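## Task

On the table sits a freestanding wooden chest with seven shallow drawers; the third one counting down from the top contains three small round tea tins. Pull that drawer open and place one tin so it rests entirely on the table, upright or on its side. When finished, the remaining two tins must still be inside that drawer, all seven drawers must be closed, and the chest must not have been moved from its spot. Nothing may still be in motion at the end, and a result that holds only because the robot is holding it does not count. Release everything and move the hands away afterwards.

## Robot and tools

Robot: two arms, left_arm and right_arm, facing each other across the table; left_arm's base is on the +y side. The names do not refer to image sides. Each arm ends in an identical five-finger right hand (not mirrored), with a wrist camera: cam_left_wrist and cam_right_wrist, both 672x504.

Frames. World (scene) frame: origin on the table surface halfway between the two arm bases, z = 0 at the table top, +z upward. Each hand has a hand point 0.05 m in front of the palm, at the spot where index pad and thumb tip meet in a pinch. Its own axes: +z runs along the extended fingers (which reach 0.06-0.07 m past it), +y points out of the palm, +x goes across the palm toward the little finger. A wrist bracket on the little-finger side sticks out and can collide with things.

execute_actions(actions): a list of actions run in sequence. One action is a table of 1 to 15 rows; each row lasts one 1/30 s step, and if fewer than 15 rows are given the final row is repeated, so every action takes 0.5 s. An empty list only returns state and images. Each row is 28 numbers, all in [-1, 1], always for both arms: left_arm dx, dy, dz, rx, ry, rz, then left_gripper little, ring, middle, index, thumb_bend, thumb_turn, force_limit, speed, then those same 14 for right_arm/right_gripper. dx..rz are an offset (not a pose) in the hand point's own axes, measured from the hand point's measured pose when the action began (for a call's first action, the last pose reported in the scene). Every row counts from that same start, not from the row before. Scale: 1.0 = 0.6 m of translation or 180 degrees; rx, ry, rz form a single rotation vector. Each step the commanded pose is clipped to at most 100 mm and 16 degrees from the current measured pose, so large offsets need several actions.

Hand numbers are absolute targets, not offsets. Fingers and thumb_bend: +1 straight/open, -1 fully curled. thumb_turn: +1 beside the palm, -1 across in front of it. A pinch is roughly index -0.22, thumb_bend -0.75, thumb_turn -0.57. force_limit maps -1..+1 to about 0..10 N at the fingertip (0..15 N for the two thumb motors) and only stops closing. speed maps -1..+1 to near-zero..full (full travel in 0.6 s); use -0.9 or slower for a soft grip. Rotate the thumb before reaching the object; a full-hand wrap fits objects 0.035-0.08 m wide. There is no 'no change' value: to keep a hand as is, resend its last eight numbers; before any were sent, use its hand_measured six values plus hand_force_limit and hand_speed.

move(target, speed, stop_force, blocking): target is one 28-number row as above; pose parts are offsets from the pose in the latest result that shows one, and each hand point travels in a straight line. Hand numbers are sent at the start. speed is in m/s, 0.002 to 0.5 (default 0.25); rotation is capped at twice that in rad/s. Paths take 0.5-10 s and end together. stop_force (9-40 N, single value for both arms) ends an arm's path when its wrist sensor feels that much extra push against the motion; the arm then backs up two steps and holds. Only reliable with a slow move and no rotation; not allowed in the first 0.2 s, and omit it when pulling away from a contact. blocking=false returns after 0.5 s while motion continues; it cannot be combined with stop_force; check with wait(0), and finish or stop before sending more motion. The result adds a move: line: done, off_target, moving, held, fault or contact, plus limits such as paced (pose clipped) or held (steps blocked, may surge afterward), and each hand point's distance to its target.

wait(seconds 0-10) lets time run with commands held. stop() brakes a running move. zoom_image(camera, region=[x0,y0,x1,y1]) enlarges part of the latest image, at most 504x504 pixels. show_instructions() lists reference images. finished_scene(scene) ends scene 1 or 2 irreversibly and reports success plus the next task.

Result lines: per-arm hand point position (m) and quaternion wxyz with linear/angular velocities in the world frame (printed position may be slightly off at long reach); 'Hand target' lines give where the controller is driving; 'pose unreachable' marks a clearance check altering a command. hand_measured, hand_stopped_by (moving, target, force, stalled, fault) and hand_load_n give six values in motor order; loads near 0 mean the grip is lost. Wrist force/torque are in the hand's own axes, offset up to about 4 N, noise about 2.4 N, saturating near 50 N; pushing on a surface gives a force pointing back into the arm. Camera calibration lines give K, distortion and T_world_to_cam.

Cautions: arms are stiff, so commanding past a firm contact risks a fault. A joint torque over its limit (135 N m for the big joints, 25.2 N m for the wrist joints, held weight included) or 150 N external force stops that arm for 10 s. Motors holding load heat up: warning at 70 °C, braking fault at 85 °C. Never let the two arms, hands or brackets strike or press on each other. Do not knock anything off the table, drop tins, slam drawers or shove the loose chest; objects may get brief random nudges. Robot time counts, so move efficiently and smoothly.

Each tool is called after ">>>" by a JSON object that holds its "fn" and its "kwargs", one argument or row to a line.

Reference images:

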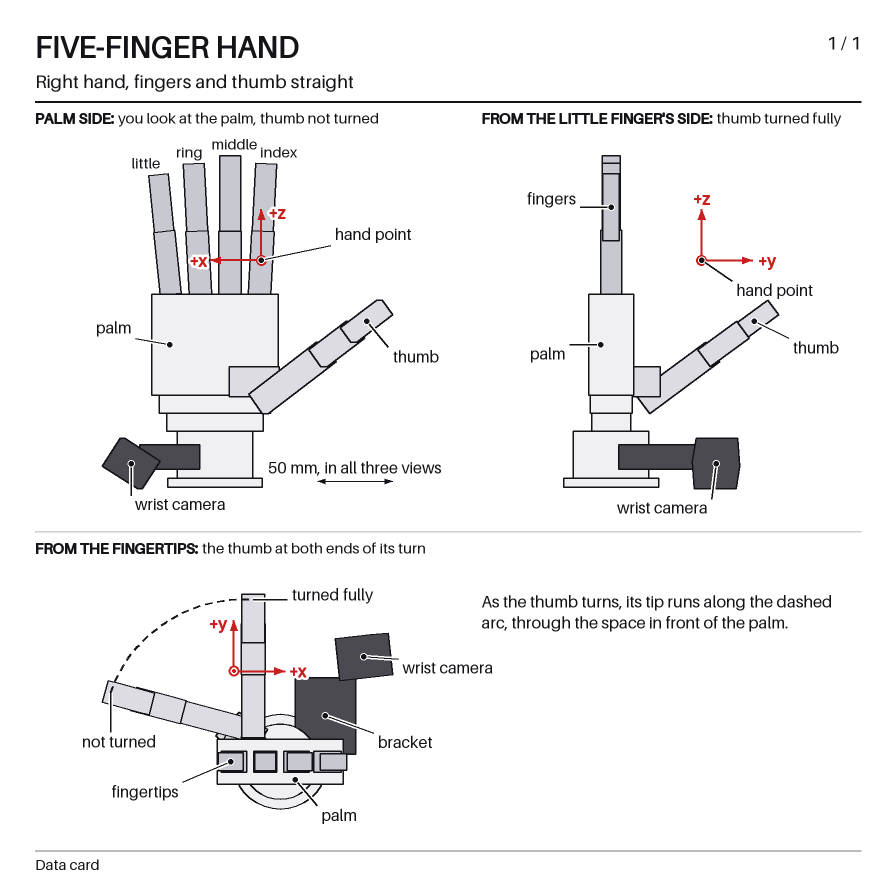

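## Session

>>> {"fn": "execute_actions", "kwargs": {
  "actions": []
}}

Scene clock: 0.00 s.
left_arm: end_effector_position=(+0.2994, +0.4413, +0.4738) hand_measured=(+1.000, +1.000, +1.000, +1.000, +1.000, +1.000) hand_load_n=(+0.0, +0.0, +0.0, +0.0, +0.0, +0.0) hand_stopped_by=(target, target, target, target, target, target) hand_force_limit=0.00 hand_speed=-0.80 end_effector_quat_wxyz=(+0.002, +0.366, +0.931, -0.006) end_effector_velocity=(+0.000, -0.000, -0.000) end_effector_angular_velocity=(+0.001, -0.001, -0.000) | right_arm: end_effector_position=(+0.2173, -0.3156, +0.4762) hand_measured=(+1.000, +1.000, +1.000, +1.000, +1.000, +1.000) hand_load_n=(+0.0, +0.0, +0.0, +0.0, +0.0, +0.0) hand_stopped_by=(target, target, target, target, target, target) hand_force_limit=0.00 hand_speed=-0.80 end_effector_quat_wxyz=(+0.007, -0.267, +0.964, -0.012) end_effector_velocity=(-0.000, -0.000, +0.000) end_effector_angular_velocity=(-0.000, -0.001, +0.001)
Joint positions: left_arm=[ 0.575 -1.719  1.347  1.932  1.578 -1.881] | right_arm=[-1.212 -1.709  1.328  1.937  1.594 -1.886]
Joint velocities: left_arm=[-0.     0.001 -0.    -0.    -0.001  0.   ] | right_arm=[ 0.    -0.    -0.001  0.001  0.001 -0.   ]
Wrist force (N, on the end effector, along its own x y z axes, offset not removed): no reading
Wrist torque (N m, same axes, about the end effector's origin, offset not removed): no reading
Hand target (left_arm): +0.299, +0.441, +0.474; +0.002, +0.366, +0.931, -0.006
Hand target (right_arm): +0.217, -0.316, +0.476; +0.007, -0.267, +0.964, -0.012

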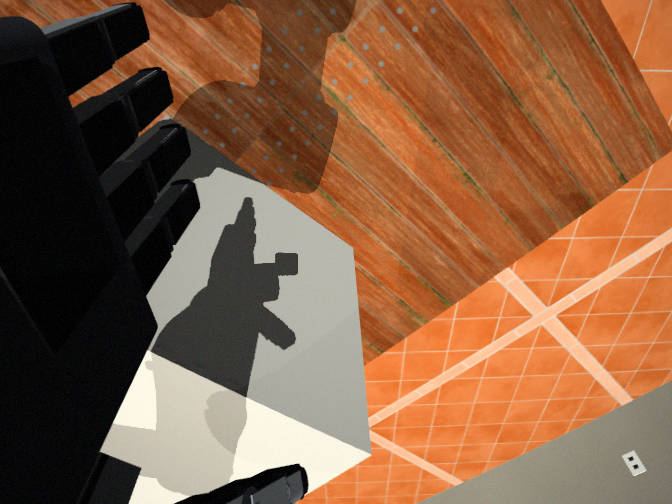

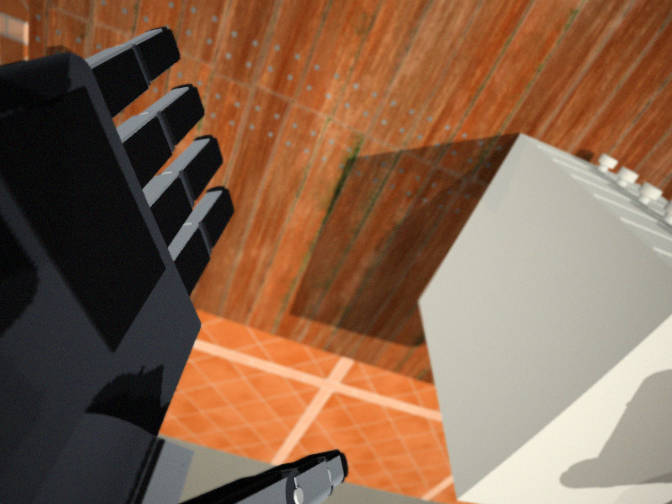

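>>> {"fn": "move", "kwargs": {
  "target": [0,0,0,0,0,0,1,1,1,1,1,1,0,-0.8, 0.21,0.352,0.293,-0.617,0.159,0.617,1,1,1,1,1,1,0,-0.8]
}}

Scene clock: 6.80 s.
left_arm: end_effector_position=(+0.2994, +0.4413, +0.4738) hand_measured=(+1.000, +1.000, +1.000, +1.000, +1.000, +1.000) hand_load_n=(+0.0, +0.0, +0.0, +0.0, +0.0, +0.0) hand_stopped_by=(target, target, target, target, target, target) hand_force_limit=0.00 hand_speed=-0.80 end_effector_quat_wxyz=(+0.002, +0.366, +0.931, -0.006) end_effector_velocity=(+0.001, +0.000, -0.000) end_effector_angular_velocity=(+0.003, -0.001, +0.000) | right_arm: end_effector_position=(+0.1243, -0.2637, +0.3953) hand_measured=(+1.000, +1.000, +1.000, +1.000, +1.000, +1.000) hand_load_n=(+0.0, +0.0, +0.0, +0.0, +0.0, +0.0) hand_stopped_by=(target, target, target, target, target, target) hand_force_limit=0.00 hand_speed=-0.80 end_effector_quat_wxyz=(-0.220, +0.155, +0.910, +0.316) end_effector_velocity=(-0.000, -0.000, +0.000) end_effector_angular_velocity=(+0.001, +0.001, +0.001)
Joint positions: left_arm=[ 0.575 -1.719  1.347  1.932  1.578 -1.881] | right_arm=[-2.118 -2.336  2.285  2.36   1.256 -2.037]
Joint velocities: left_arm=[ 0.     0.001  0.     0.001 -0.002 -0.   ] | right_arm=[-0.     0.     0.     0.001  0.001 -0.   ]
Wrist force (N, on the end effector, along its own x y z axes, offset not removed): left_arm=[1.0 -0.3 0.1] | right_arm=[-0.1 -2.7 3.3]
Wrist torque (N m, same axes, about the end effector's origin, offset not removed): left_arm=[-0.26 -0.19 0.11] | right_arm=[-0.63 -0.05 0.10]
Hand target (left_arm): +0.299, +0.441, +0.474; +0.002, +0.366, +0.931, -0.006
Hand target (right_arm): +0.124, -0.264, +0.395; -0.220, +0.155, +0.910, +0.316
Off the commanded pose (left_arm): 0.000 m, 0 deg.
Off the commanded pose (right_arm): 0.169 m, 92 deg; position and orientation clipped at the last step of the last action.
move: held (right_arm); limits=paced,held; held on 96 of 177 steps (right_arm), including the last (right_arm)
pose unreachable (right arm): on one or more control steps of this call, first in action 0 (counted from 0), this arm could not follow its commanded pose, so it was not sent that pose on those steps. On the call's last step it was still not sent that pose. It may still have moved: this result reports where it is.
cause: the commanded pose would bring two parts of the arm too close to each other (joints 3 (elbow) to 6 (wrist 3) lie between them).
camera_calibration (this result's frames):
cam_left_wrist: T_world_to_cam=[[0.722723, 0.690997, 0.0139181, -0.535174], [0.571138, -0.608459, 0.55098, -0.163509], [0.389194, -0.390257, -0.834402, 0.580544], [0, 0, 0, 1]] pos_world=[0.254224, 0.496876, 0.581946]
cam_right_wrist: T_world_to_cam=[[0.53222, 0.737022, 0.416582, -0.0370639], [0.82919, -0.553092, -0.0808245, -0.219089], [0.170839, 0.388442, -0.905498, 0.568679], [0, 0, 0, 1]] pos_world=[0.104241, -0.314758, 0.51267]

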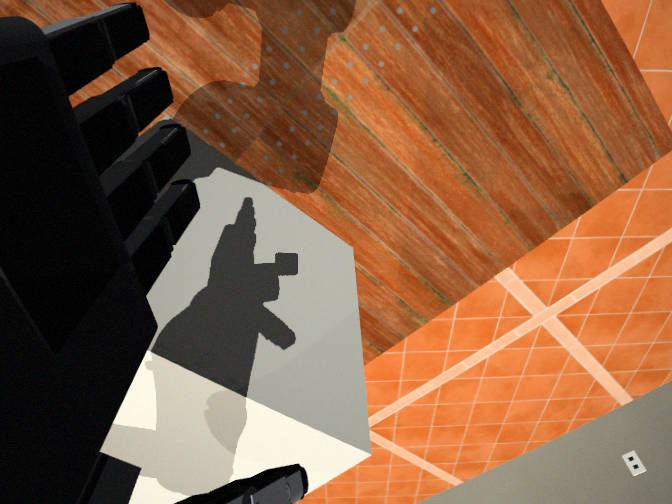

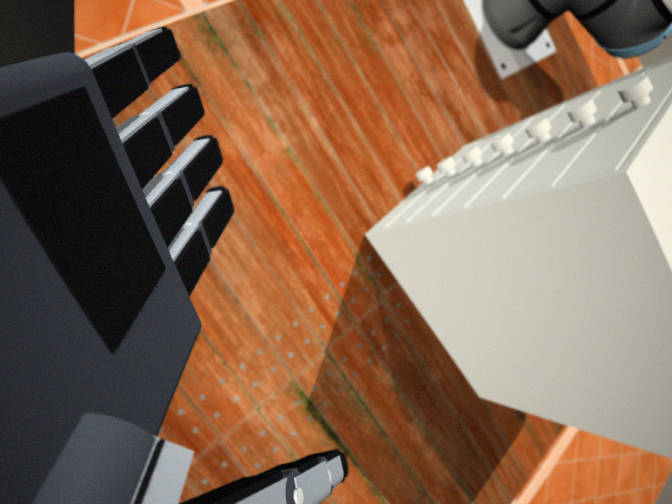

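>>> {"fn": "move", "kwargs": {
  "target": [0.163,-0.36,0.123,-0.104,-0.045,0.259,-1,-1,-1,0.2,-0.3,-0.57,0,0.5, 0,0,0,0,0,0,1,1,1,1,1,1,0,-0.8]
}}

>>> {"fn": "move", "kwargs": {
  "target": [-0.433,-0.075,0.251,0,0,0,-1,-1,-1,0.2,-0.3,-0.57,0,0.5, 0,0,0,0,0,0,1,1,1,1,1,1,0,-0.8]
}}

Scene clock: 10.47 s.
left_arm: end_effector_position=(+0.0807, +0.3488, +0.4011) hand_measured=(-1.000, -1.000, -1.000, +0.200, -0.300, -0.570) hand_load_n=(+0.0, +0.0, +0.0, +0.0, +0.0, +0.0) hand_stopped_by=(target, target, target, target, target, target) hand_force_limit=0.00 hand_speed=0.50 end_effector_quat_wxyz=(+0.124, +0.696, +0.698, +0.116) end_effector_velocity=(-0.002, -0.001, -0.001) end_effector_angular_velocity=(-0.006, -0.007, -0.009) | right_arm: end_effector_position=(+0.1243, -0.2637, +0.3953) hand_measured=(+1.000, +1.000, +1.000, +1.000, +1.000, +1.000) hand_load_n=(+0.0, +0.0, +0.0, +0.0, +0.0, +0.0) hand_stopped_by=(target, target, target, target, target, target) hand_force_limit=0.00 hand_speed=-0.80 end_effector_quat_wxyz=(-0.220, +0.155, +0.910, +0.316) end_effector_velocity=(+0.000, +0.000, +0.000) end_effector_angular_velocity=(+0.001, -0.001, -0.000)
Joint positions: left_arm=[-1.318 -2.031  1.927  2.008  1.498 -2.967] | right_arm=[-2.118 -2.336  2.285  2.36   1.256 -2.037]
Joint velocities: left_arm=[-0.017  0.     0.006  0.    -0.004 -0.01 ] | right_arm=[ 0.    -0.     0.     0.    -0.001 -0.001]
Wrist force (N, on the end effector, along its own x y z axes, offset not removed): left_arm=[-0.1 -2.0 0.5] | right_arm=[-1.4 -2.6 2.6]
Wrist torque (N m, same axes, about the end effector's origin, offset not removed): left_arm=[-0.57 0.03 -0.02] | right_arm=[-0.59 0.10 0.03]
Hand target (left_arm): +0.080, +0.349, +0.401; +0.124, +0.696, +0.697, +0.116
Hand target (right_arm): +0.124, -0.264, +0.395; -0.220, +0.155, +0.910, +0.316
Off the commanded pose (left_arm): 0.000 m, 0 deg.
Off the commanded pose (right_arm): 0.000 m, 0 deg.
move: done
camera_calibration (this result's frames):
cam_left_wrist: T_world_to_cam=[[0.932889, -0.0543108, 0.356046, -0.206393], [-0.239512, -0.831846, 0.500666, 0.10866], [0.268984, -0.552343, -0.789028, 0.617024], [0, 0, 0, 1]] pos_world=[0.0525977, 0.419988, 0.505932]
cam_right_wrist: T_world_to_cam=[[0.53222, 0.737022, 0.416582, -0.037064], [0.82919, -0.553093, -0.0808244, -0.21909], [0.170839, 0.388442, -0.905498, 0.568679], [0, 0, 0, 1]] pos_world=[0.104241, -0.314758, 0.51267]

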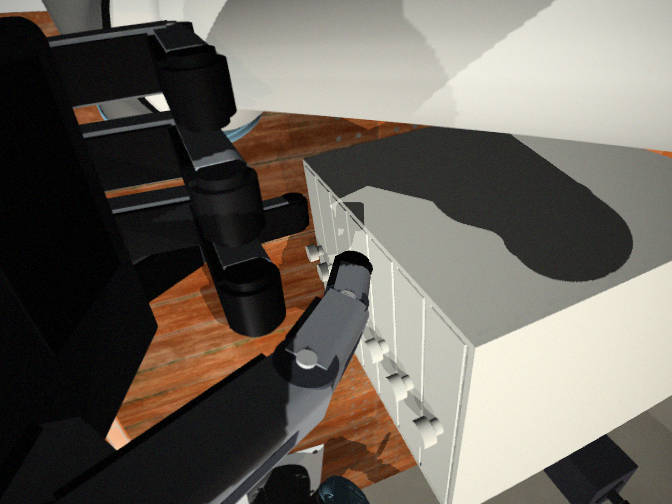

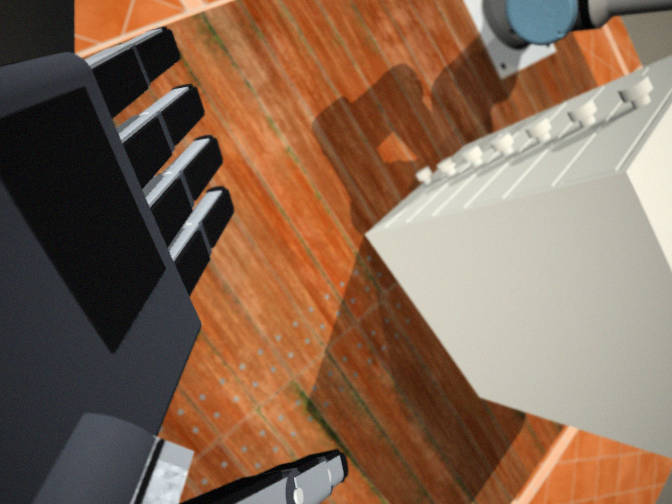

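Scene clock: 12.43 s.
left_arm: end_effector_position=(+0.0889, +0.0877, +0.2476) hand_measured=(-1.000, -1.000, -1.000, +0.200, -0.300, -0.570) hand_load_n=(+0.0, +0.0, +0.0, +0.0, +0.0, +0.0) hand_stopped_by=(target, target, target, target, target, target) hand_force_limit=0.00 hand_speed=0.50 end_effector_quat_wxyz=(+0.125, +0.696, +0.698, +0.116) end_effector_velocity=(+0.000, -0.002, -0.001) end_effector_angular_velocity=(+0.001, -0.001, -0.000) | right_arm: end_effector_position=(+0.1243, -0.2637, +0.3953) hand_measured=(+1.000, +1.000, +1.000, +1.000, +1.000, +1.000) hand_load_n=(+0.0, +0.0, +0.0, +0.0, +0.0, +0.0) hand_stopped_by=(target, target, target, target, target, target) hand_force_limit=0.00 hand_speed=-0.80 end_effector_quat_wxyz=(-0.220, +0.155, +0.910, +0.316) end_effector_velocity=(-0.000, -0.000, -0.000) end_effector_angular_velocity=(+0.000, +0.000, +0.000)
Joint positions: left_arm=[-0.435 -1.279  1.597  1.411  1.265 -2.096] | right_arm=[-2.118 -2.336  2.285  2.36   1.256 -2.037]
Joint velocities: left_arm=[ 0.003  0.007 -0.006 -0.    -0.001  0.003] | right_arm=[ 0.  0.  0. -0.  0. -0.]
Wrist force (N, on the end effector, along its own x y z axes, offset not removed): left_arm=[-1.6 0.3 0.0] | right_arm=[-1.3 -1.8 4.3]
Wrist torque (N m, same axes, about the end effector's origin, offset not removed): left_arm=[-0.18 0.32 0.03] | right_arm=[-0.57 0.05 0.10]
Hand target (left_arm): +0.089, +0.087, +0.247; +0.125, +0.696, +0.698, +0.116
Hand target (right_arm): +0.124, -0.264, +0.395; -0.220, +0.155, +0.910, +0.316
Off the commanded pose (left_arm): 0.001 m, 0 deg.
Off the commanded pose (right_arm): 0.000 m, 0 deg.
move: done
camera_calibration (this result's frames):
cam_left_wrist: T_world_to_cam=[[0.932176, -0.0536001, 0.358016, -0.17403], [-0.240427, -0.831026, 0.501589, -0.0299142], [0.270635, -0.553645, -0.787549, 0.349026], [0, 0, 0, 1]] pos_world=[0.0605754, 0.159049, 0.352185]
cam_right_wrist: T_world_to_cam=[[0.53222, 0.737022, 0.416581, -0.0370639], [0.82919, -0.553092, -0.0808248, -0.219089], [0.170838, 0.388442, -0.905498, 0.568679], [0, 0, 0, 1]] pos_world=[0.104241, -0.314758, 0.51267]

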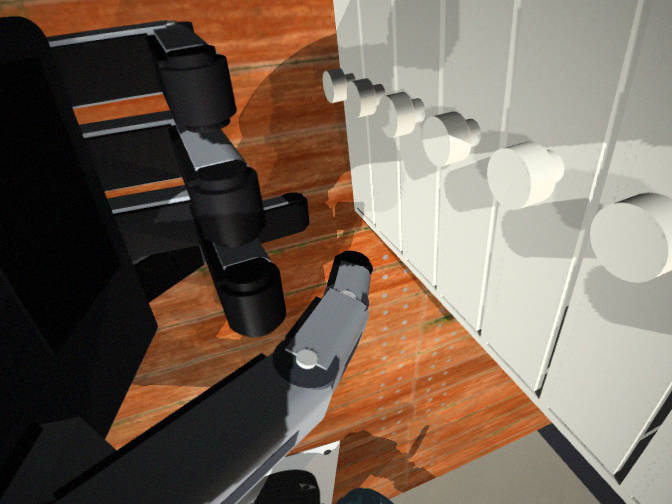

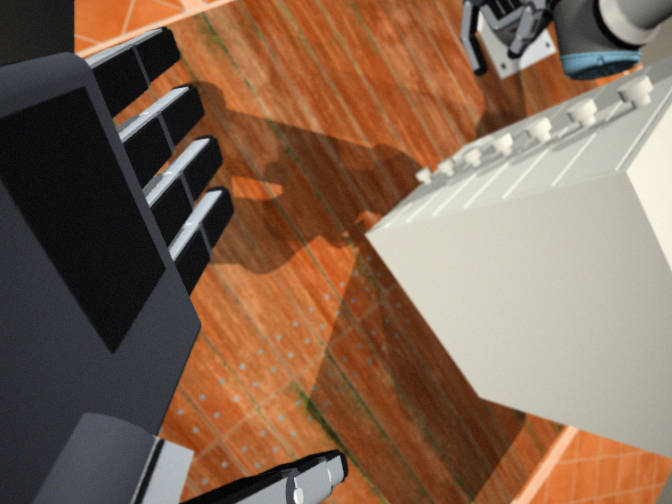

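>>> {"fn": "move", "kwargs": {
  "target": [0.005,0.088,0.05,0,0,0,-1,-1,-1,0.2,-0.3,-0.57,0,0.5, 0,0,0,0,0,0,1,1,1,1,1,1,0,-0.8],
  "speed": 0.08
}}

Scene clock: 14.10 s.
left_arm: end_effector_position=(+0.1484, +0.0906, +0.2372) hand_measured=(-1.000, -1.000, -1.000, +0.200, -0.300, -0.570) hand_load_n=(+0.0, +0.0, +0.0, +0.0, +0.0, +0.0) hand_stopped_by=(target, target, target, target, target, target) hand_force_limit=0.00 hand_speed=0.50 end_effector_quat_wxyz=(+0.125, +0.696, +0.698, +0.116) end_effector_velocity=(+0.002, -0.000, -0.001) end_effector_angular_velocity=(-0.000, -0.001, -0.000) | right_arm: end_effector_position=(+0.1243, -0.2637, +0.3953) hand_measured=(+1.000, +1.000, +1.000, +1.000, +1.000, +1.000) hand_load_n=(+0.0, +0.0, +0.0, +0.0, +0.0, +0.0) hand_stopped_by=(target, target, target, target, target, target) hand_force_limit=0.00 hand_speed=-0.80 end_effector_quat_wxyz=(-0.220, +0.155, +0.910, +0.316) end_effector_velocity=(+0.000, +0.000, +0.000) end_effector_angular_velocity=(+0.001, -0.000, -0.001)
Joint positions: left_arm=[-0.3   -1.294  1.634  1.346  1.247 -1.956] | right_arm=[-2.118 -2.336  2.285  2.36   1.256 -2.037]
Joint velocities: left_arm=[ 0.006  0.001  0.    -0.003 -0.002  0.006] | right_arm=[-0.     0.001  0.    -0.    -0.001 -0.   ]
Wrist force (N, on the end effector, along its own x y z axes, offset not removed): left_arm=[-2.0 0.3 1.6] | right_arm=[-1.5 -2.8 1.2]
Wrist torque (N m, same axes, about the end effector's origin, offset not removed): left_arm=[-0.27 0.36 0.03] | right_arm=[-0.56 0.19 0.01]
Hand target (left_arm): +0.149, +0.091, +0.237; +0.125, +0.696, +0.698, +0.116
Hand target (right_arm): +0.124, -0.264, +0.395; -0.220, +0.155, +0.910, +0.316
Off the commanded pose (left_arm): 0.000 m, 0 deg.
Off the commanded pose (right_arm): 0.000 m, 0 deg.
move: done
camera_calibration (this result's frames):
cam_left_wrist: T_world_to_cam=[[0.932031, -0.0534793, 0.358412, -0.225762], [-0.24057, -0.830978, 0.501598, -0.00794432], [0.271007, -0.553728, -0.787363, 0.326232], [0, 0, 0, 1]] pos_world=[0.120095, 0.161968, 0.341763]
cam_right_wrist: T_world_to_cam=[[0.53222, 0.737022, 0.416581, -0.0370639], [0.82919, -0.553092, -0.0808247, -0.219089], [0.170838, 0.388442, -0.905498, 0.568679], [0, 0, 0, 1]] pos_world=[0.104241, -0.314758, 0.51267]

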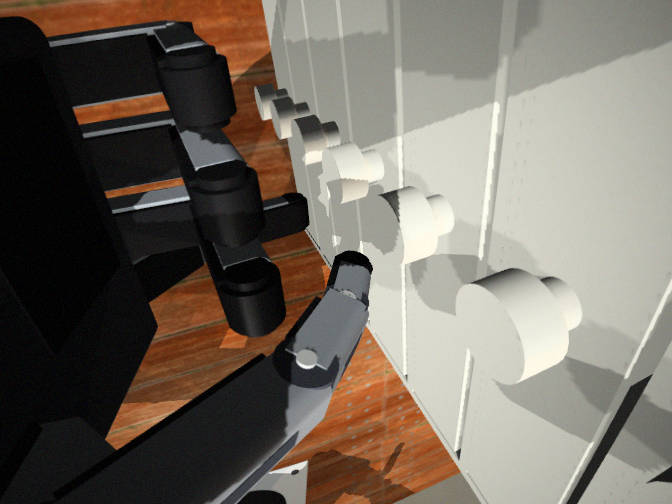

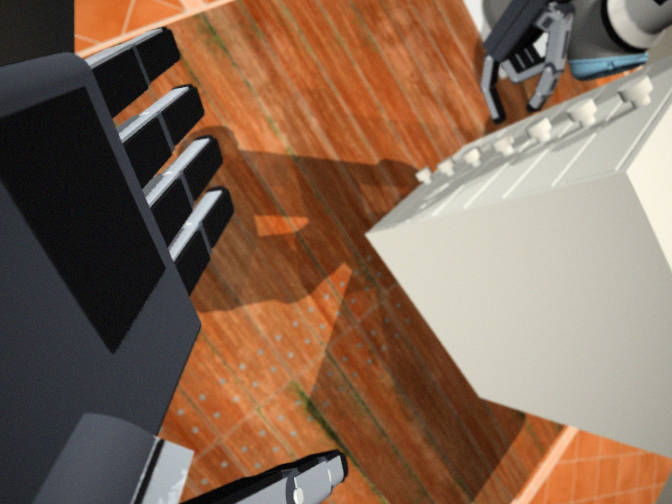

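>>> {"fn": "move", "kwargs": {
  "target": [0,0,0,0,0,0,-1,-1,-1,-0.05,-0.5,-0.57,0,0.5, 0,0,0,0,0,0,1,1,1,1,1,1,0,-0.8]
}}

>>> {"fn": "zoom_image", "kwargs": {
  "camera": "cam_right_wrist",
  "region": [440,0,672,170]
}}

Scene clock: 14.97 s.
left_arm: end_effector_position=(+0.1484, +0.0906, +0.2372) hand_measured=(-1.000, -1.000, -1.000, -0.050, -0.500, -0.570) hand_load_n=(+0.0, +0.0, +0.0, +0.0, +0.0, +0.0) hand_stopped_by=(target, target, target, target, target, target) hand_force_limit=0.00 hand_speed=0.50 end_effector_quat_wxyz=(+0.125, +0.696, +0.698, +0.116) end_effector_velocity=(-0.000, +0.000, +0.000) end_effector_angular_velocity=(-0.000, +0.002, +0.000) | right_arm: end_effector_position=(+0.1243, -0.2637, +0.3953) hand_measured=(+1.000, +1.000, +1.000, +1.000, +1.000, +1.000) hand_load_n=(+0.0, +0.0, +0.0, +0.0, +0.0, +0.0) hand_stopped_by=(target, target, target, target, target, target) hand_force_limit=0.00 hand_speed=-0.80 end_effector_quat_wxyz=(-0.220, +0.155, +0.910, +0.316) end_effector_velocity=(+0.000, +0.000, -0.000) end_effector_angular_velocity=(+0.000, +0.000, -0.000)
Joint positions: left_arm=[-0.3   -1.294  1.634  1.346  1.247 -1.956] | right_arm=[-2.118 -2.336  2.285  2.36   1.256 -2.037]
Joint velocities: left_arm=[-0.    -0.001 -0.     0.001  0.002 -0.   ] | right_arm=[ 0.    -0.     0.001 -0.001 -0.     0.   ]
Wrist force (N, on the end effector, along its own x y z axes, offset not removed): left_arm=[-0.1 0.3 -0.4] | right_arm=[-1.8 -1.9 2.8]
Wrist torque (N m, same axes, about the end effector's origin, offset not removed): left_arm=[-0.16 0.08 0.08] | right_arm=[-0.55 0.20 0.08]
Hand target (left_arm): +0.148, +0.091, +0.237; +0.125, +0.696, +0.698, +0.116
Hand target (right_arm): +0.124, -0.264, +0.395; -0.220, +0.155, +0.910, +0.316
Off the commanded pose (left_arm): 0.000 m, 0 deg.
Off the commanded pose (right_arm): 0.000 m, 0 deg.
move: done
camera_calibration (this result's frames):
cam_left_wrist: T_world_to_cam=[[0.932023, -0.0534681, 0.358432, -0.225785], [-0.240577, -0.83097, 0.50161, -0.00793996], [0.271026, -0.553742, -0.787346, 0.326215], [0, 0, 0, 1]] pos_world=[0.120114, 0.161969, 0.341755]
cam_right_wrist: T_world_to_cam=[[0.53222, 0.737022, 0.416581, -0.0370638], [0.82919, -0.553092, -0.0808247, -0.219089], [0.170838, 0.388442, -0.905498, 0.568679], [0, 0, 0, 1]] pos_world=[0.104241, -0.314758, 0.51267]

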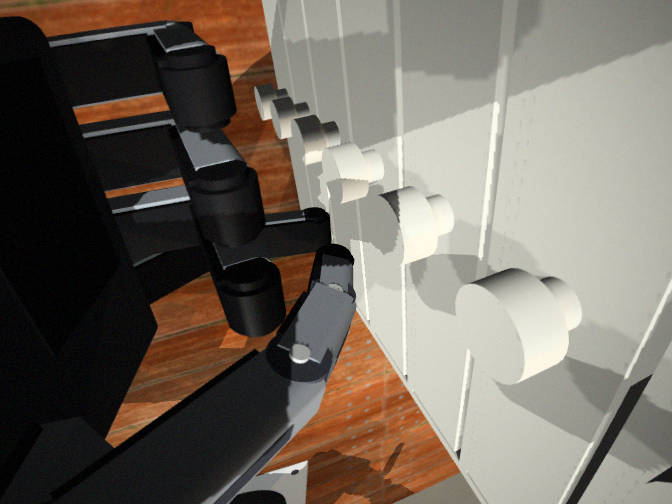

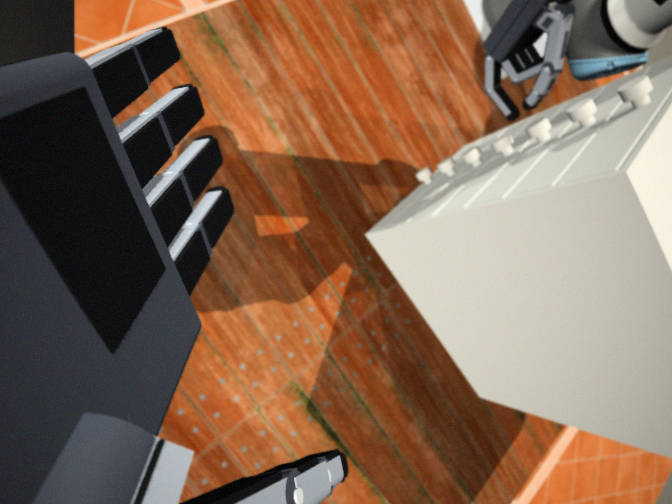

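Region (440, 0, 672, 170) of cam_right_wrist's 672x504 image, scaled by 2.172, with more detail than that image has; it fills the top 369 rows of this view, and the rest is white.

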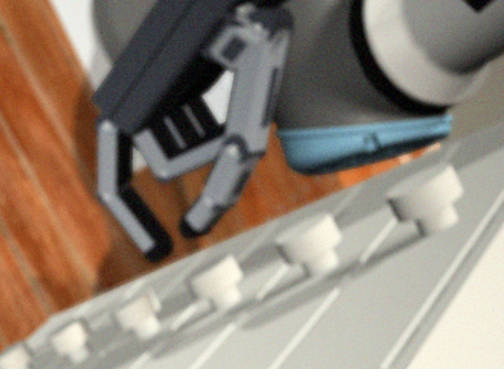

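>>> {"fn": "move", "kwargs": {
  "target": [0,0,0,0,0,0,-1,-1,-1,0.12,-0.3,-0.57,0,0.5, 0,0,0,0,0,0,1,1,1,1,1,1,0,-0.8]
}}

>>> {"fn": "move", "kwargs": {
  "target": [0,0.066,0.024,0,0,0,-1,-1,-1,0.12,-0.3,-0.57,0,0.5, 0,0,0,0,0,0,1,1,1,1,1,1,0,-0.8],
  "speed": 0.02,
  "stop_force": 9
}}

>>> {"fn": "zoom_image", "kwargs": {
  "camera": "cam_right_wrist",
  "region": [440,0,672,170]
}}

Scene clock: 15.80 s.
left_arm: end_effector_position=(+0.1484, +0.0906, +0.2372) hand_measured=(-1.000, -1.000, -1.000, +0.120, -0.300, -0.570) hand_load_n=(+0.0, +0.0, +0.0, +0.0, +0.0, +0.0) hand_stopped_by=(target, target, target, target, target, target) hand_force_limit=0.00 hand_speed=0.50 end_effector_quat_wxyz=(+0.125, +0.696, +0.698, +0.116) end_effector_velocity=(-0.000, +0.000, -0.000) end_effector_angular_velocity=(+0.001, +0.001, +0.000) | right_arm: end_effector_position=(+0.1243, -0.2637, +0.3953) hand_measured=(+1.000, +1.000, +1.000, +1.000, +1.000, +1.000) hand_load_n=(+0.0, +0.0, +0.0, +0.0, +0.0, +0.0) hand_stopped_by=(target, target, target, target, target, target) hand_force_limit=0.00 hand_speed=-0.80 end_effector_quat_wxyz=(-0.220, +0.155, +0.910, +0.316) end_effector_velocity=(+0.000, +0.000, -0.000) end_effector_angular_velocity=(-0.000, -0.001, -0.000)
Joint positions: left_arm=[-0.3   -1.294  1.634  1.346  1.247 -1.956] | right_arm=[-2.118 -2.336  2.285  2.36   1.256 -2.037]
Joint velocities: left_arm=[-0.     0.     0.     0.     0.001 -0.   ] | right_arm=[ 0.    -0.    -0.    -0.001 -0.001  0.   ]
Wrist force (N, on the end effector, along its own x y z axes, offset not removed): left_arm=[1.9 -0.7 -1.5] | right_arm=[-0.2 -1.3 2.7]
Wrist torque (N m, same axes, about the end effector's origin, offset not removed): left_arm=[-0.31 -0.18 0.15] | right_arm=[-0.42 0.02 0.16]
Hand target (left_arm): +0.148, +0.091, +0.237; +0.125, +0.696, +0.698, +0.116
Hand target (right_arm): +0.124, -0.264, +0.395; -0.220, +0.155, +0.910, +0.316
Off the commanded pose (left_arm): 0.000 m, 0 deg.
Off the commanded pose (right_arm): 0.000 m, 0 deg.
move: done
camera_calibration (this result's frames):
cam_left_wrist: T_world_to_cam=[[0.932018, -0.0534831, 0.358443, -0.225777], [-0.240588, -0.830981, 0.501585, -0.00793215], [0.271033, -0.553723, -0.787357, 0.326224], [0, 0, 0, 1]] pos_world=[0.120103, 0.161971, 0.341761]
cam_right_wrist: T_world_to_cam=[[0.53222, 0.737022, 0.416582, -0.0370639], [0.82919, -0.553092, -0.0808247, -0.219089], [0.170839, 0.388442, -0.905498, 0.568679], [0, 0, 0, 1]] pos_world=[0.104241, -0.314758, 0.51267]

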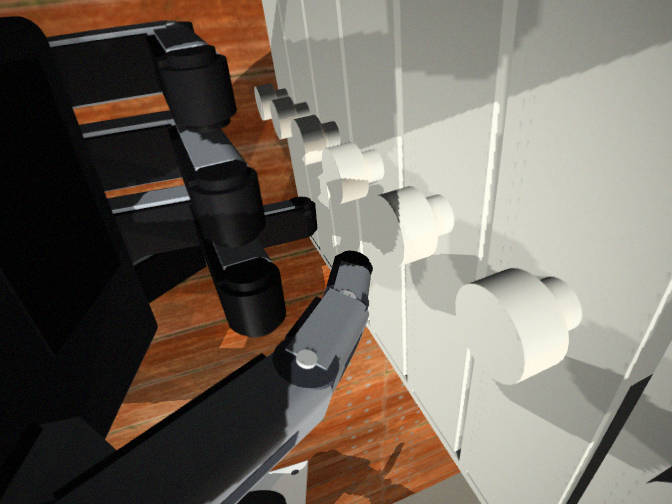

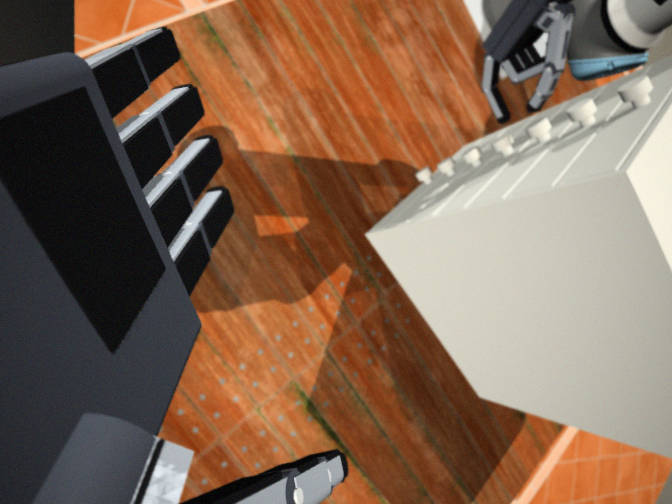

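Scene clock: 16.97 s.
left_arm: end_effector_position=(+0.1638, +0.0905, +0.2372) hand_measured=(-1.000, -1.000, -1.000, +0.120, -0.306, -0.570) hand_load_n=(+0.0, +0.0, +0.0, +0.0, -6.5, +0.0) hand_stopped_by=(target, target, target, target, target, target) hand_force_limit=0.00 hand_speed=0.50 end_effector_quat_wxyz=(+0.125, +0.696, +0.698, +0.116) end_effector_velocity=(-0.007, +0.000, +0.000) end_effector_angular_velocity=(+0.001, -0.002, +0.002) | right_arm: end_effector_position=(+0.1243, -0.2637, +0.3953) hand_measured=(+1.000, +1.000, +1.000, +1.000, +1.000, +1.000) hand_load_n=(+0.0, +0.0, +0.0, +0.0, +0.0, +0.0) hand_stopped_by=(target, target, target, target, target, target) hand_force_limit=0.00 hand_speed=-0.80 end_effector_quat_wxyz=(-0.220, +0.155, +0.910, +0.316) end_effector_velocity=(-0.000, -0.000, +0.000) end_effector_angular_velocity=(+0.000, +0.001, +0.000)
Joint positions: left_arm=[-0.263 -1.296  1.632  1.336  1.242 -1.917] | right_arm=[-2.118 -2.336  2.285  2.36   1.256 -2.037]
Joint velocities: left_arm=[-0.018  0.     0.002  0.006  0.    -0.021] | right_arm=[-0.     0.    -0.     0.001  0.001 -0.   ]
Wrist force (N, on the end effector, along its own x y z axes, offset not removed): left_arm=[1.0 -15.8 -16.9] | right_arm=[0.1 -3.4 2.4]
Wrist torque (N m, same axes, about the end effector's origin, offset not removed): left_arm=[-0.63 0.14 0.00] | right_arm=[-0.70 -0.06 0.04]
Hand target (left_arm): +0.163, +0.091, +0.237; +0.125, +0.696, +0.698, +0.116
Hand target (right_arm): +0.124, -0.264, +0.395; -0.220, +0.155, +0.910, +0.316
Off the commanded pose (left_arm): 0.027 m, 0 deg.
Off the commanded pose (right_arm): 0.000 m, 0 deg.
move: contact (left_arm)
camera_calibration (this result's frames):
cam_left_wrist: T_world_to_cam=[[0.93196, -0.0532412, 0.35863, -0.24018], [-0.240667, -0.830649, 0.502098, -0.00449257], [0.271163, -0.554245, -0.786945, 0.321969], [0, 0, 0, 1]] pos_world=[0.135451, 0.161931, 0.341763]
cam_right_wrist: T_world_to_cam=[[0.53222, 0.737022, 0.416581, -0.0370639], [0.82919, -0.553092, -0.0808246, -0.219089], [0.170839, 0.388442, -0.905498, 0.568679], [0, 0, 0, 1]] pos_world=[0.104241, -0.314758, 0.51267]

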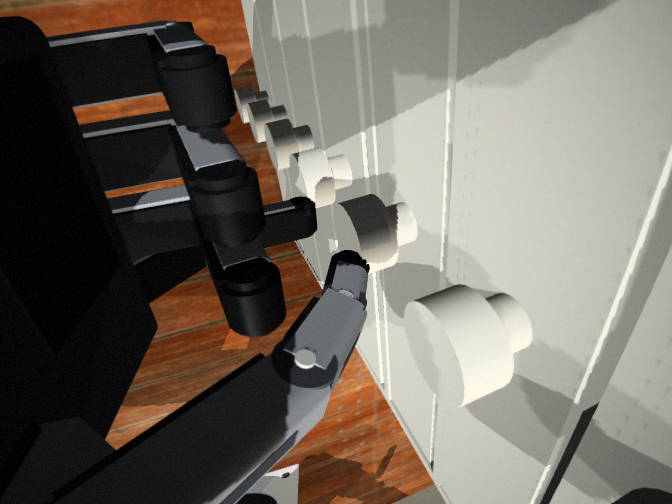

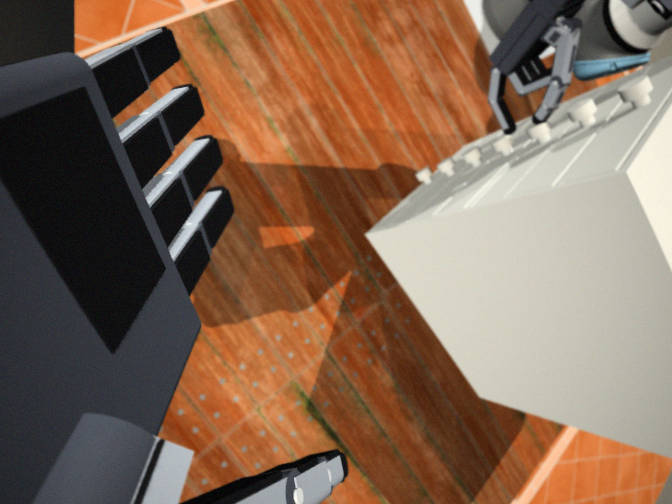

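Region (440, 0, 672, 170) of cam_right_wrist's 672x504 image, scaled by 2.172, with more detail than that image has; it fills the top 369 rows of this view, and the rest is white.

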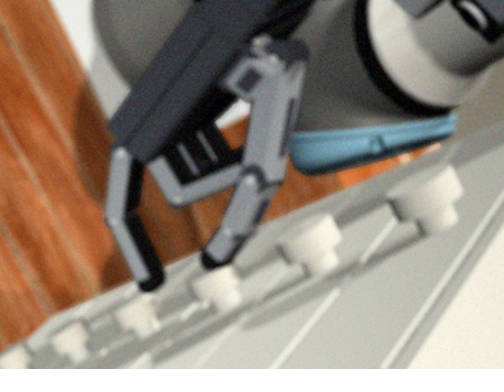

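>>> {"fn": "move", "kwargs": {
  "target": [0,-0.003,-0.04,0,0,0,-1,-1,-1,0.12,-0.3,-0.57,0,0.5, 0,0,0,0,0,0,1,1,1,1,1,1,0,-0.8],
  "speed": 0.04
}}

>>> {"fn": "move", "kwargs": {
  "target": [0,0.05,0.018,0,0,0,-1,-1,-1,0.12,-0.3,-0.57,0,0.5, 0,0,0,0,0,0,1,1,1,1,1,1,0,-0.8],
  "speed": 0.015,
  "stop_force": 9
}}

>>> {"fn": "zoom_image", "kwargs": {
  "camera": "cam_right_wrist",
  "region": [440,0,672,170]
}}

Scene clock: 18.23 s.
left_arm: end_effector_position=(+0.1542, +0.0908, +0.2589) hand_measured=(-1.000, -1.000, -1.000, +0.120, -0.300, -0.570) hand_load_n=(+0.0, +0.0, +0.0, +0.0, +0.0, +0.0) hand_stopped_by=(target, target, target, target, target, target) hand_force_limit=0.00 hand_speed=0.50 end_effector_quat_wxyz=(+0.125, +0.696, +0.698, +0.116) end_effector_velocity=(-0.001, +0.000, +0.003) end_effector_angular_velocity=(-0.000, +0.000, +0.000) | right_arm: end_effector_position=(+0.1243, -0.2637, +0.3953) hand_measured=(+1.000, +1.000, +1.000, +1.000, +1.000, +1.000) hand_load_n=(+0.0, +0.0, +0.0, +0.0, +0.0, +0.0) hand_stopped_by=(target, target, target, target, target, target) hand_force_limit=0.00 hand_speed=-0.80 end_effector_quat_wxyz=(-0.220, +0.155, +0.910, +0.316) end_effector_velocity=(-0.000, -0.000, +0.000) end_effector_angular_velocity=(-0.000, +0.000, -0.000)
Joint positions: left_arm=[-0.286 -1.311  1.596  1.395  1.245 -1.942] | right_arm=[-2.118 -2.336  2.285  2.36   1.256 -2.037]
Joint velocities: left_arm=[-0.002 -0.002 -0.004  0.007  0.001 -0.003] | right_arm=[-0.     0.    -0.001  0.001  0.001  0.   ]
Wrist force (N, on the end effector, along its own x y z axes, offset not removed): left_arm=[-1.0 -1.0 0.6] | right_arm=[-0.6 -1.9 3.5]
Wrist torque (N m, same axes, about the end effector's origin, offset not removed): left_arm=[-0.31 0.18 0.07] | right_arm=[-0.54 0.00 0.07]
Hand target (left_arm): +0.154, +0.091, +0.259; +0.125, +0.696, +0.698, +0.116
Hand target (right_arm): +0.124, -0.264, +0.395; -0.220, +0.155, +0.910, +0.316
Off the commanded pose (left_arm): 0.000 m, 0 deg.
Off the commanded pose (right_arm): 0.000 m, 0 deg.
move: done
camera_calibration (this result's frames):
cam_left_wrist: T_world_to_cam=[[0.931986, -0.0532617, 0.358561, -0.238945], [-0.240652, -0.830635, 0.502128, -0.017503], [0.271089, -0.554265, -0.786957, 0.341819], [0, 0, 0, 1]] pos_world=[0.125818, 0.162193, 0.363462]
cam_right_wrist: T_world_to_cam=[[0.53222, 0.737022, 0.416581, -0.0370638], [0.82919, -0.553092, -0.0808245, -0.21909], [0.170839, 0.388442, -0.905498, 0.568679], [0, 0, 0, 1]] pos_world=[0.104241, -0.314758, 0.51267]

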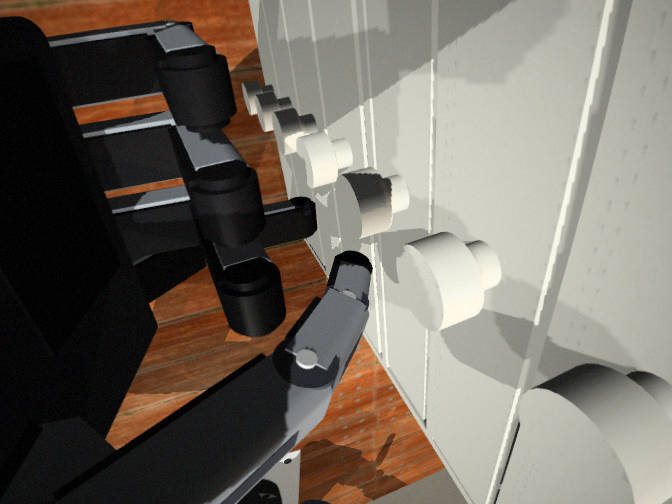

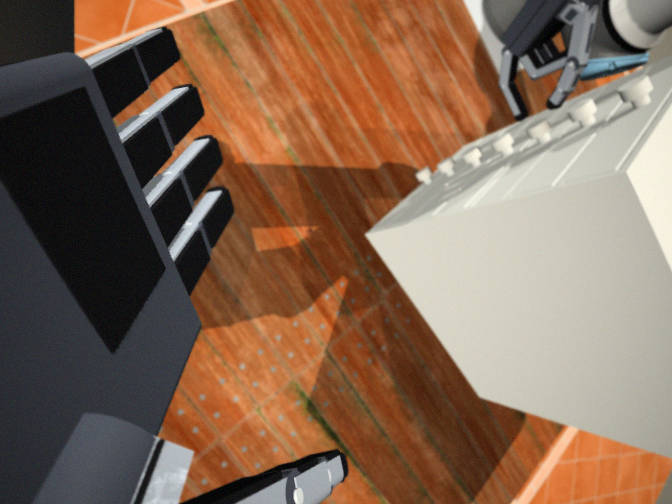

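Scene clock: 19.40 s.
left_arm: end_effector_position=(+0.1658, +0.0907, +0.2590) hand_measured=(-1.000, -1.000, -1.000, +0.120, -0.302, -0.570) hand_load_n=(+0.0, +0.0, +0.0, +0.0, -4.5, +0.5) hand_stopped_by=(target, target, target, target, target, target) hand_force_limit=0.00 hand_speed=0.50 end_effector_quat_wxyz=(+0.126, +0.696, +0.698, +0.116) end_effector_velocity=(-0.005, +0.001, +0.001) end_effector_angular_velocity=(-0.000, -0.000, +0.002) | right_arm: end_effector_position=(+0.1243, -0.2637, +0.3953) hand_measured=(+1.000, +1.000, +1.000, +1.000, +1.000, +1.000) hand_load_n=(+0.0, +0.0, +0.0, +0.0, +0.0, +0.0) hand_stopped_by=(target, target, target, target, target, target) hand_force_limit=0.00 hand_speed=-0.80 end_effector_quat_wxyz=(-0.220, +0.155, +0.910, +0.316) end_effector_velocity=(+0.000, -0.000, +0.000) end_effector_angular_velocity=(-0.000, -0.000, -0.001)
Joint positions: left_arm=[-0.258 -1.312  1.594  1.387  1.242 -1.912] | right_arm=[-2.118 -2.336  2.285  2.36   1.256 -2.037]
Joint velocities: left_arm=[-0.013 -0.001  0.001  0.005  0.001 -0.016] | right_arm=[-0.     0.    -0.001 -0.001 -0.     0.   ]
Wrist force (N, on the end effector, along its own x y z axes, offset not removed): left_arm=[2.6 -18.8 -4.8] | right_arm=[1.4 -0.9 2.9]
Wrist torque (N m, same axes, about the end effector's origin, offset not removed): left_arm=[-0.28 0.04 0.00] | right_arm=[-0.32 -0.25 0.25]
Hand target (left_arm): +0.165, +0.091, +0.259; +0.125, +0.696, +0.698, +0.116
Hand target (right_arm): +0.124, -0.264, +0.395; -0.220, +0.155, +0.910, +0.316
Off the commanded pose (left_arm): 0.020 m, 0 deg.
Off the commanded pose (right_arm): 0.000 m, 0 deg.
move: contact (left_arm)
camera_calibration (this result's frames):
cam_left_wrist: T_world_to_cam=[[0.931968, -0.0530569, 0.358638, -0.249845], [-0.240652, -0.8304, 0.502517, -0.0149295], [0.271151, -0.554636, -0.786674, 0.3386], [0, 0, 0, 1]] pos_world=[0.137443, 0.162147, 0.363474]
cam_right_wrist: T_world_to_cam=[[0.53222, 0.737022, 0.416582, -0.0370639], [0.82919, -0.553093, -0.0808244, -0.21909], [0.170839, 0.388442, -0.905498, 0.568679], [0, 0, 0, 1]] pos_world=[0.104241, -0.314758, 0.51267]

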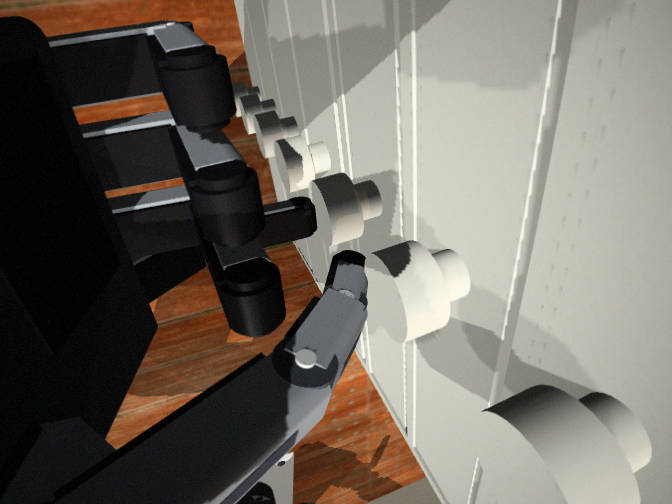

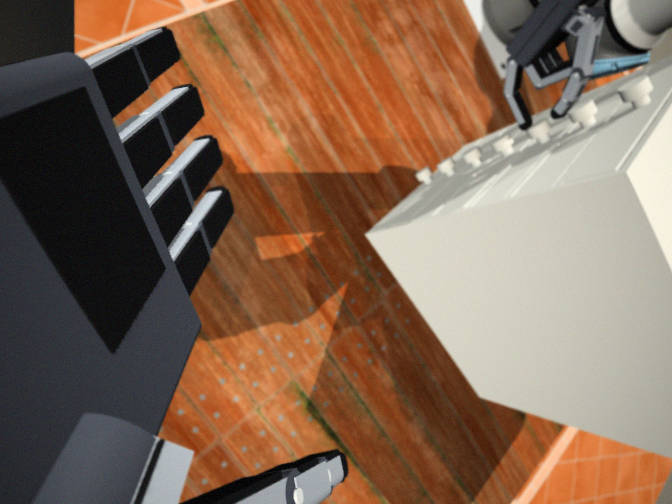

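Region (440, 0, 672, 170) of cam_right_wrist's 672x504 image, scaled by 2.172, with more detail than that image has; it fills the top 369 rows of this view, and the rest is white.

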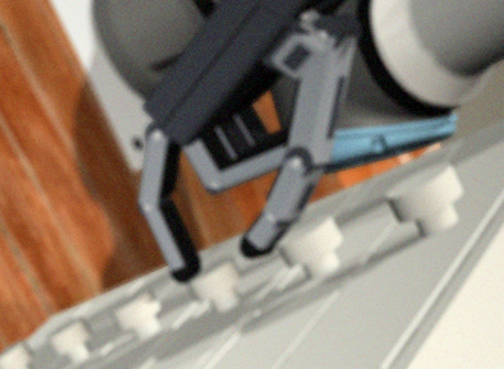

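>>> {"fn": "move", "kwargs": {
  "target": [0.015,-0.05,0.005,0,-0.27,0,-1,-1,-1,0.15,-0.3,-0.57,0,0.5, 0,0,0,0,0,0,1,1,1,1,1,1,0,-0.8],
  "speed": 0.1
}}

Scene clock: 24.63 s.
left_arm: end_effector_position=(+0.1386, +0.0996, +0.2461) hand_measured=(-1.000, -1.000, -1.000, +0.150, -0.300, -0.570) hand_load_n=(+0.0, +0.0, +0.0, +0.0, +0.0, +0.0) hand_stopped_by=(target, target, target, target, target, target) hand_force_limit=0.00 hand_speed=0.50 end_effector_quat_wxyz=(+0.401, +0.682, +0.585, -0.181) end_effector_velocity=(-0.000, +0.000, -0.001) end_effector_angular_velocity=(-0.011, -0.002, -0.005) | right_arm: end_effector_position=(+0.1243, -0.2637, +0.3953) hand_measured=(+1.000, +1.000, +1.000, +1.000, +1.000, +1.000) hand_load_n=(+0.0, +0.0, +0.0, +0.0, +0.0, +0.0) hand_stopped_by=(target, target, target, target, target, target) hand_force_limit=0.00 hand_speed=-0.80 end_effector_quat_wxyz=(-0.220, +0.155, +0.910, +0.316) end_effector_velocity=(+0.000, +0.000, +0.000) end_effector_angular_velocity=(-0.000, -0.002, -0.000)
Joint positions: left_arm=[-0.512 -1.818  2.219  0.472  0.928 -1.754] | right_arm=[-2.118 -2.336  2.285  2.36   1.256 -2.037]
Joint velocities: left_arm=[-0.003 -0.006  0.011 -0.018 -0.005  0.008] | right_arm=[-0.    -0.    -0.001  0.    -0.001 -0.   ]
Wrist force (N, on the end effector, along its own x y z axes, offset not removed): left_arm=[-0.7 -1.1 0.3] | right_arm=[-0.4 -1.7 2.0]
Wrist torque (N m, same axes, about the end effector's origin, offset not removed): left_arm=[-0.47 0.15 -0.03] | right_arm=[-0.35 0.06 0.07]
Hand target (left_arm): +0.139, +0.100, +0.246; +0.401, +0.681, +0.585, -0.181
Hand target (right_arm): +0.124, -0.264, +0.395; -0.220, +0.155, +0.910, +0.316
Off the commanded pose (left_arm): 0.000 m, 0 deg.
Off the commanded pose (right_arm): 0.000 m, 0 deg.
move: done
camera_calibration (this result's frames):
cam_left_wrist: T_world_to_cam=[[0.920437, -0.0148178, 0.390609, -0.229475], [-0.388888, -0.135717, 0.911234, -0.156764], [0.0395099, -0.990637, -0.130682, 0.254903], [0, 0, 0, 1]] pos_world=[0.140183, 0.22784, 0.265795]
cam_right_wrist: T_world_to_cam=[[0.53222, 0.737022, 0.416582, -0.0370641], [0.82919, -0.553093, -0.0808247, -0.21909], [0.170839, 0.388442, -0.905498, 0.568679], [0, 0, 0, 1]] pos_world=[0.104241, -0.314758, 0.51267]

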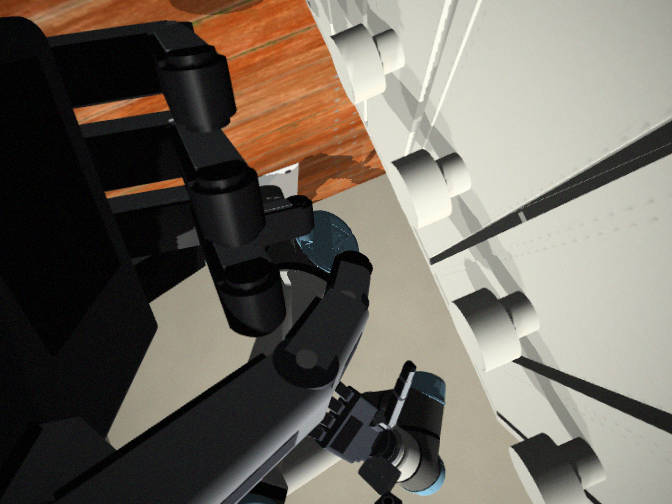

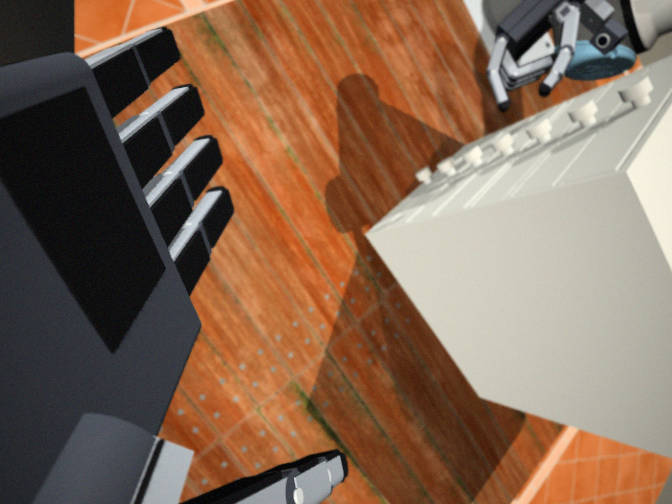

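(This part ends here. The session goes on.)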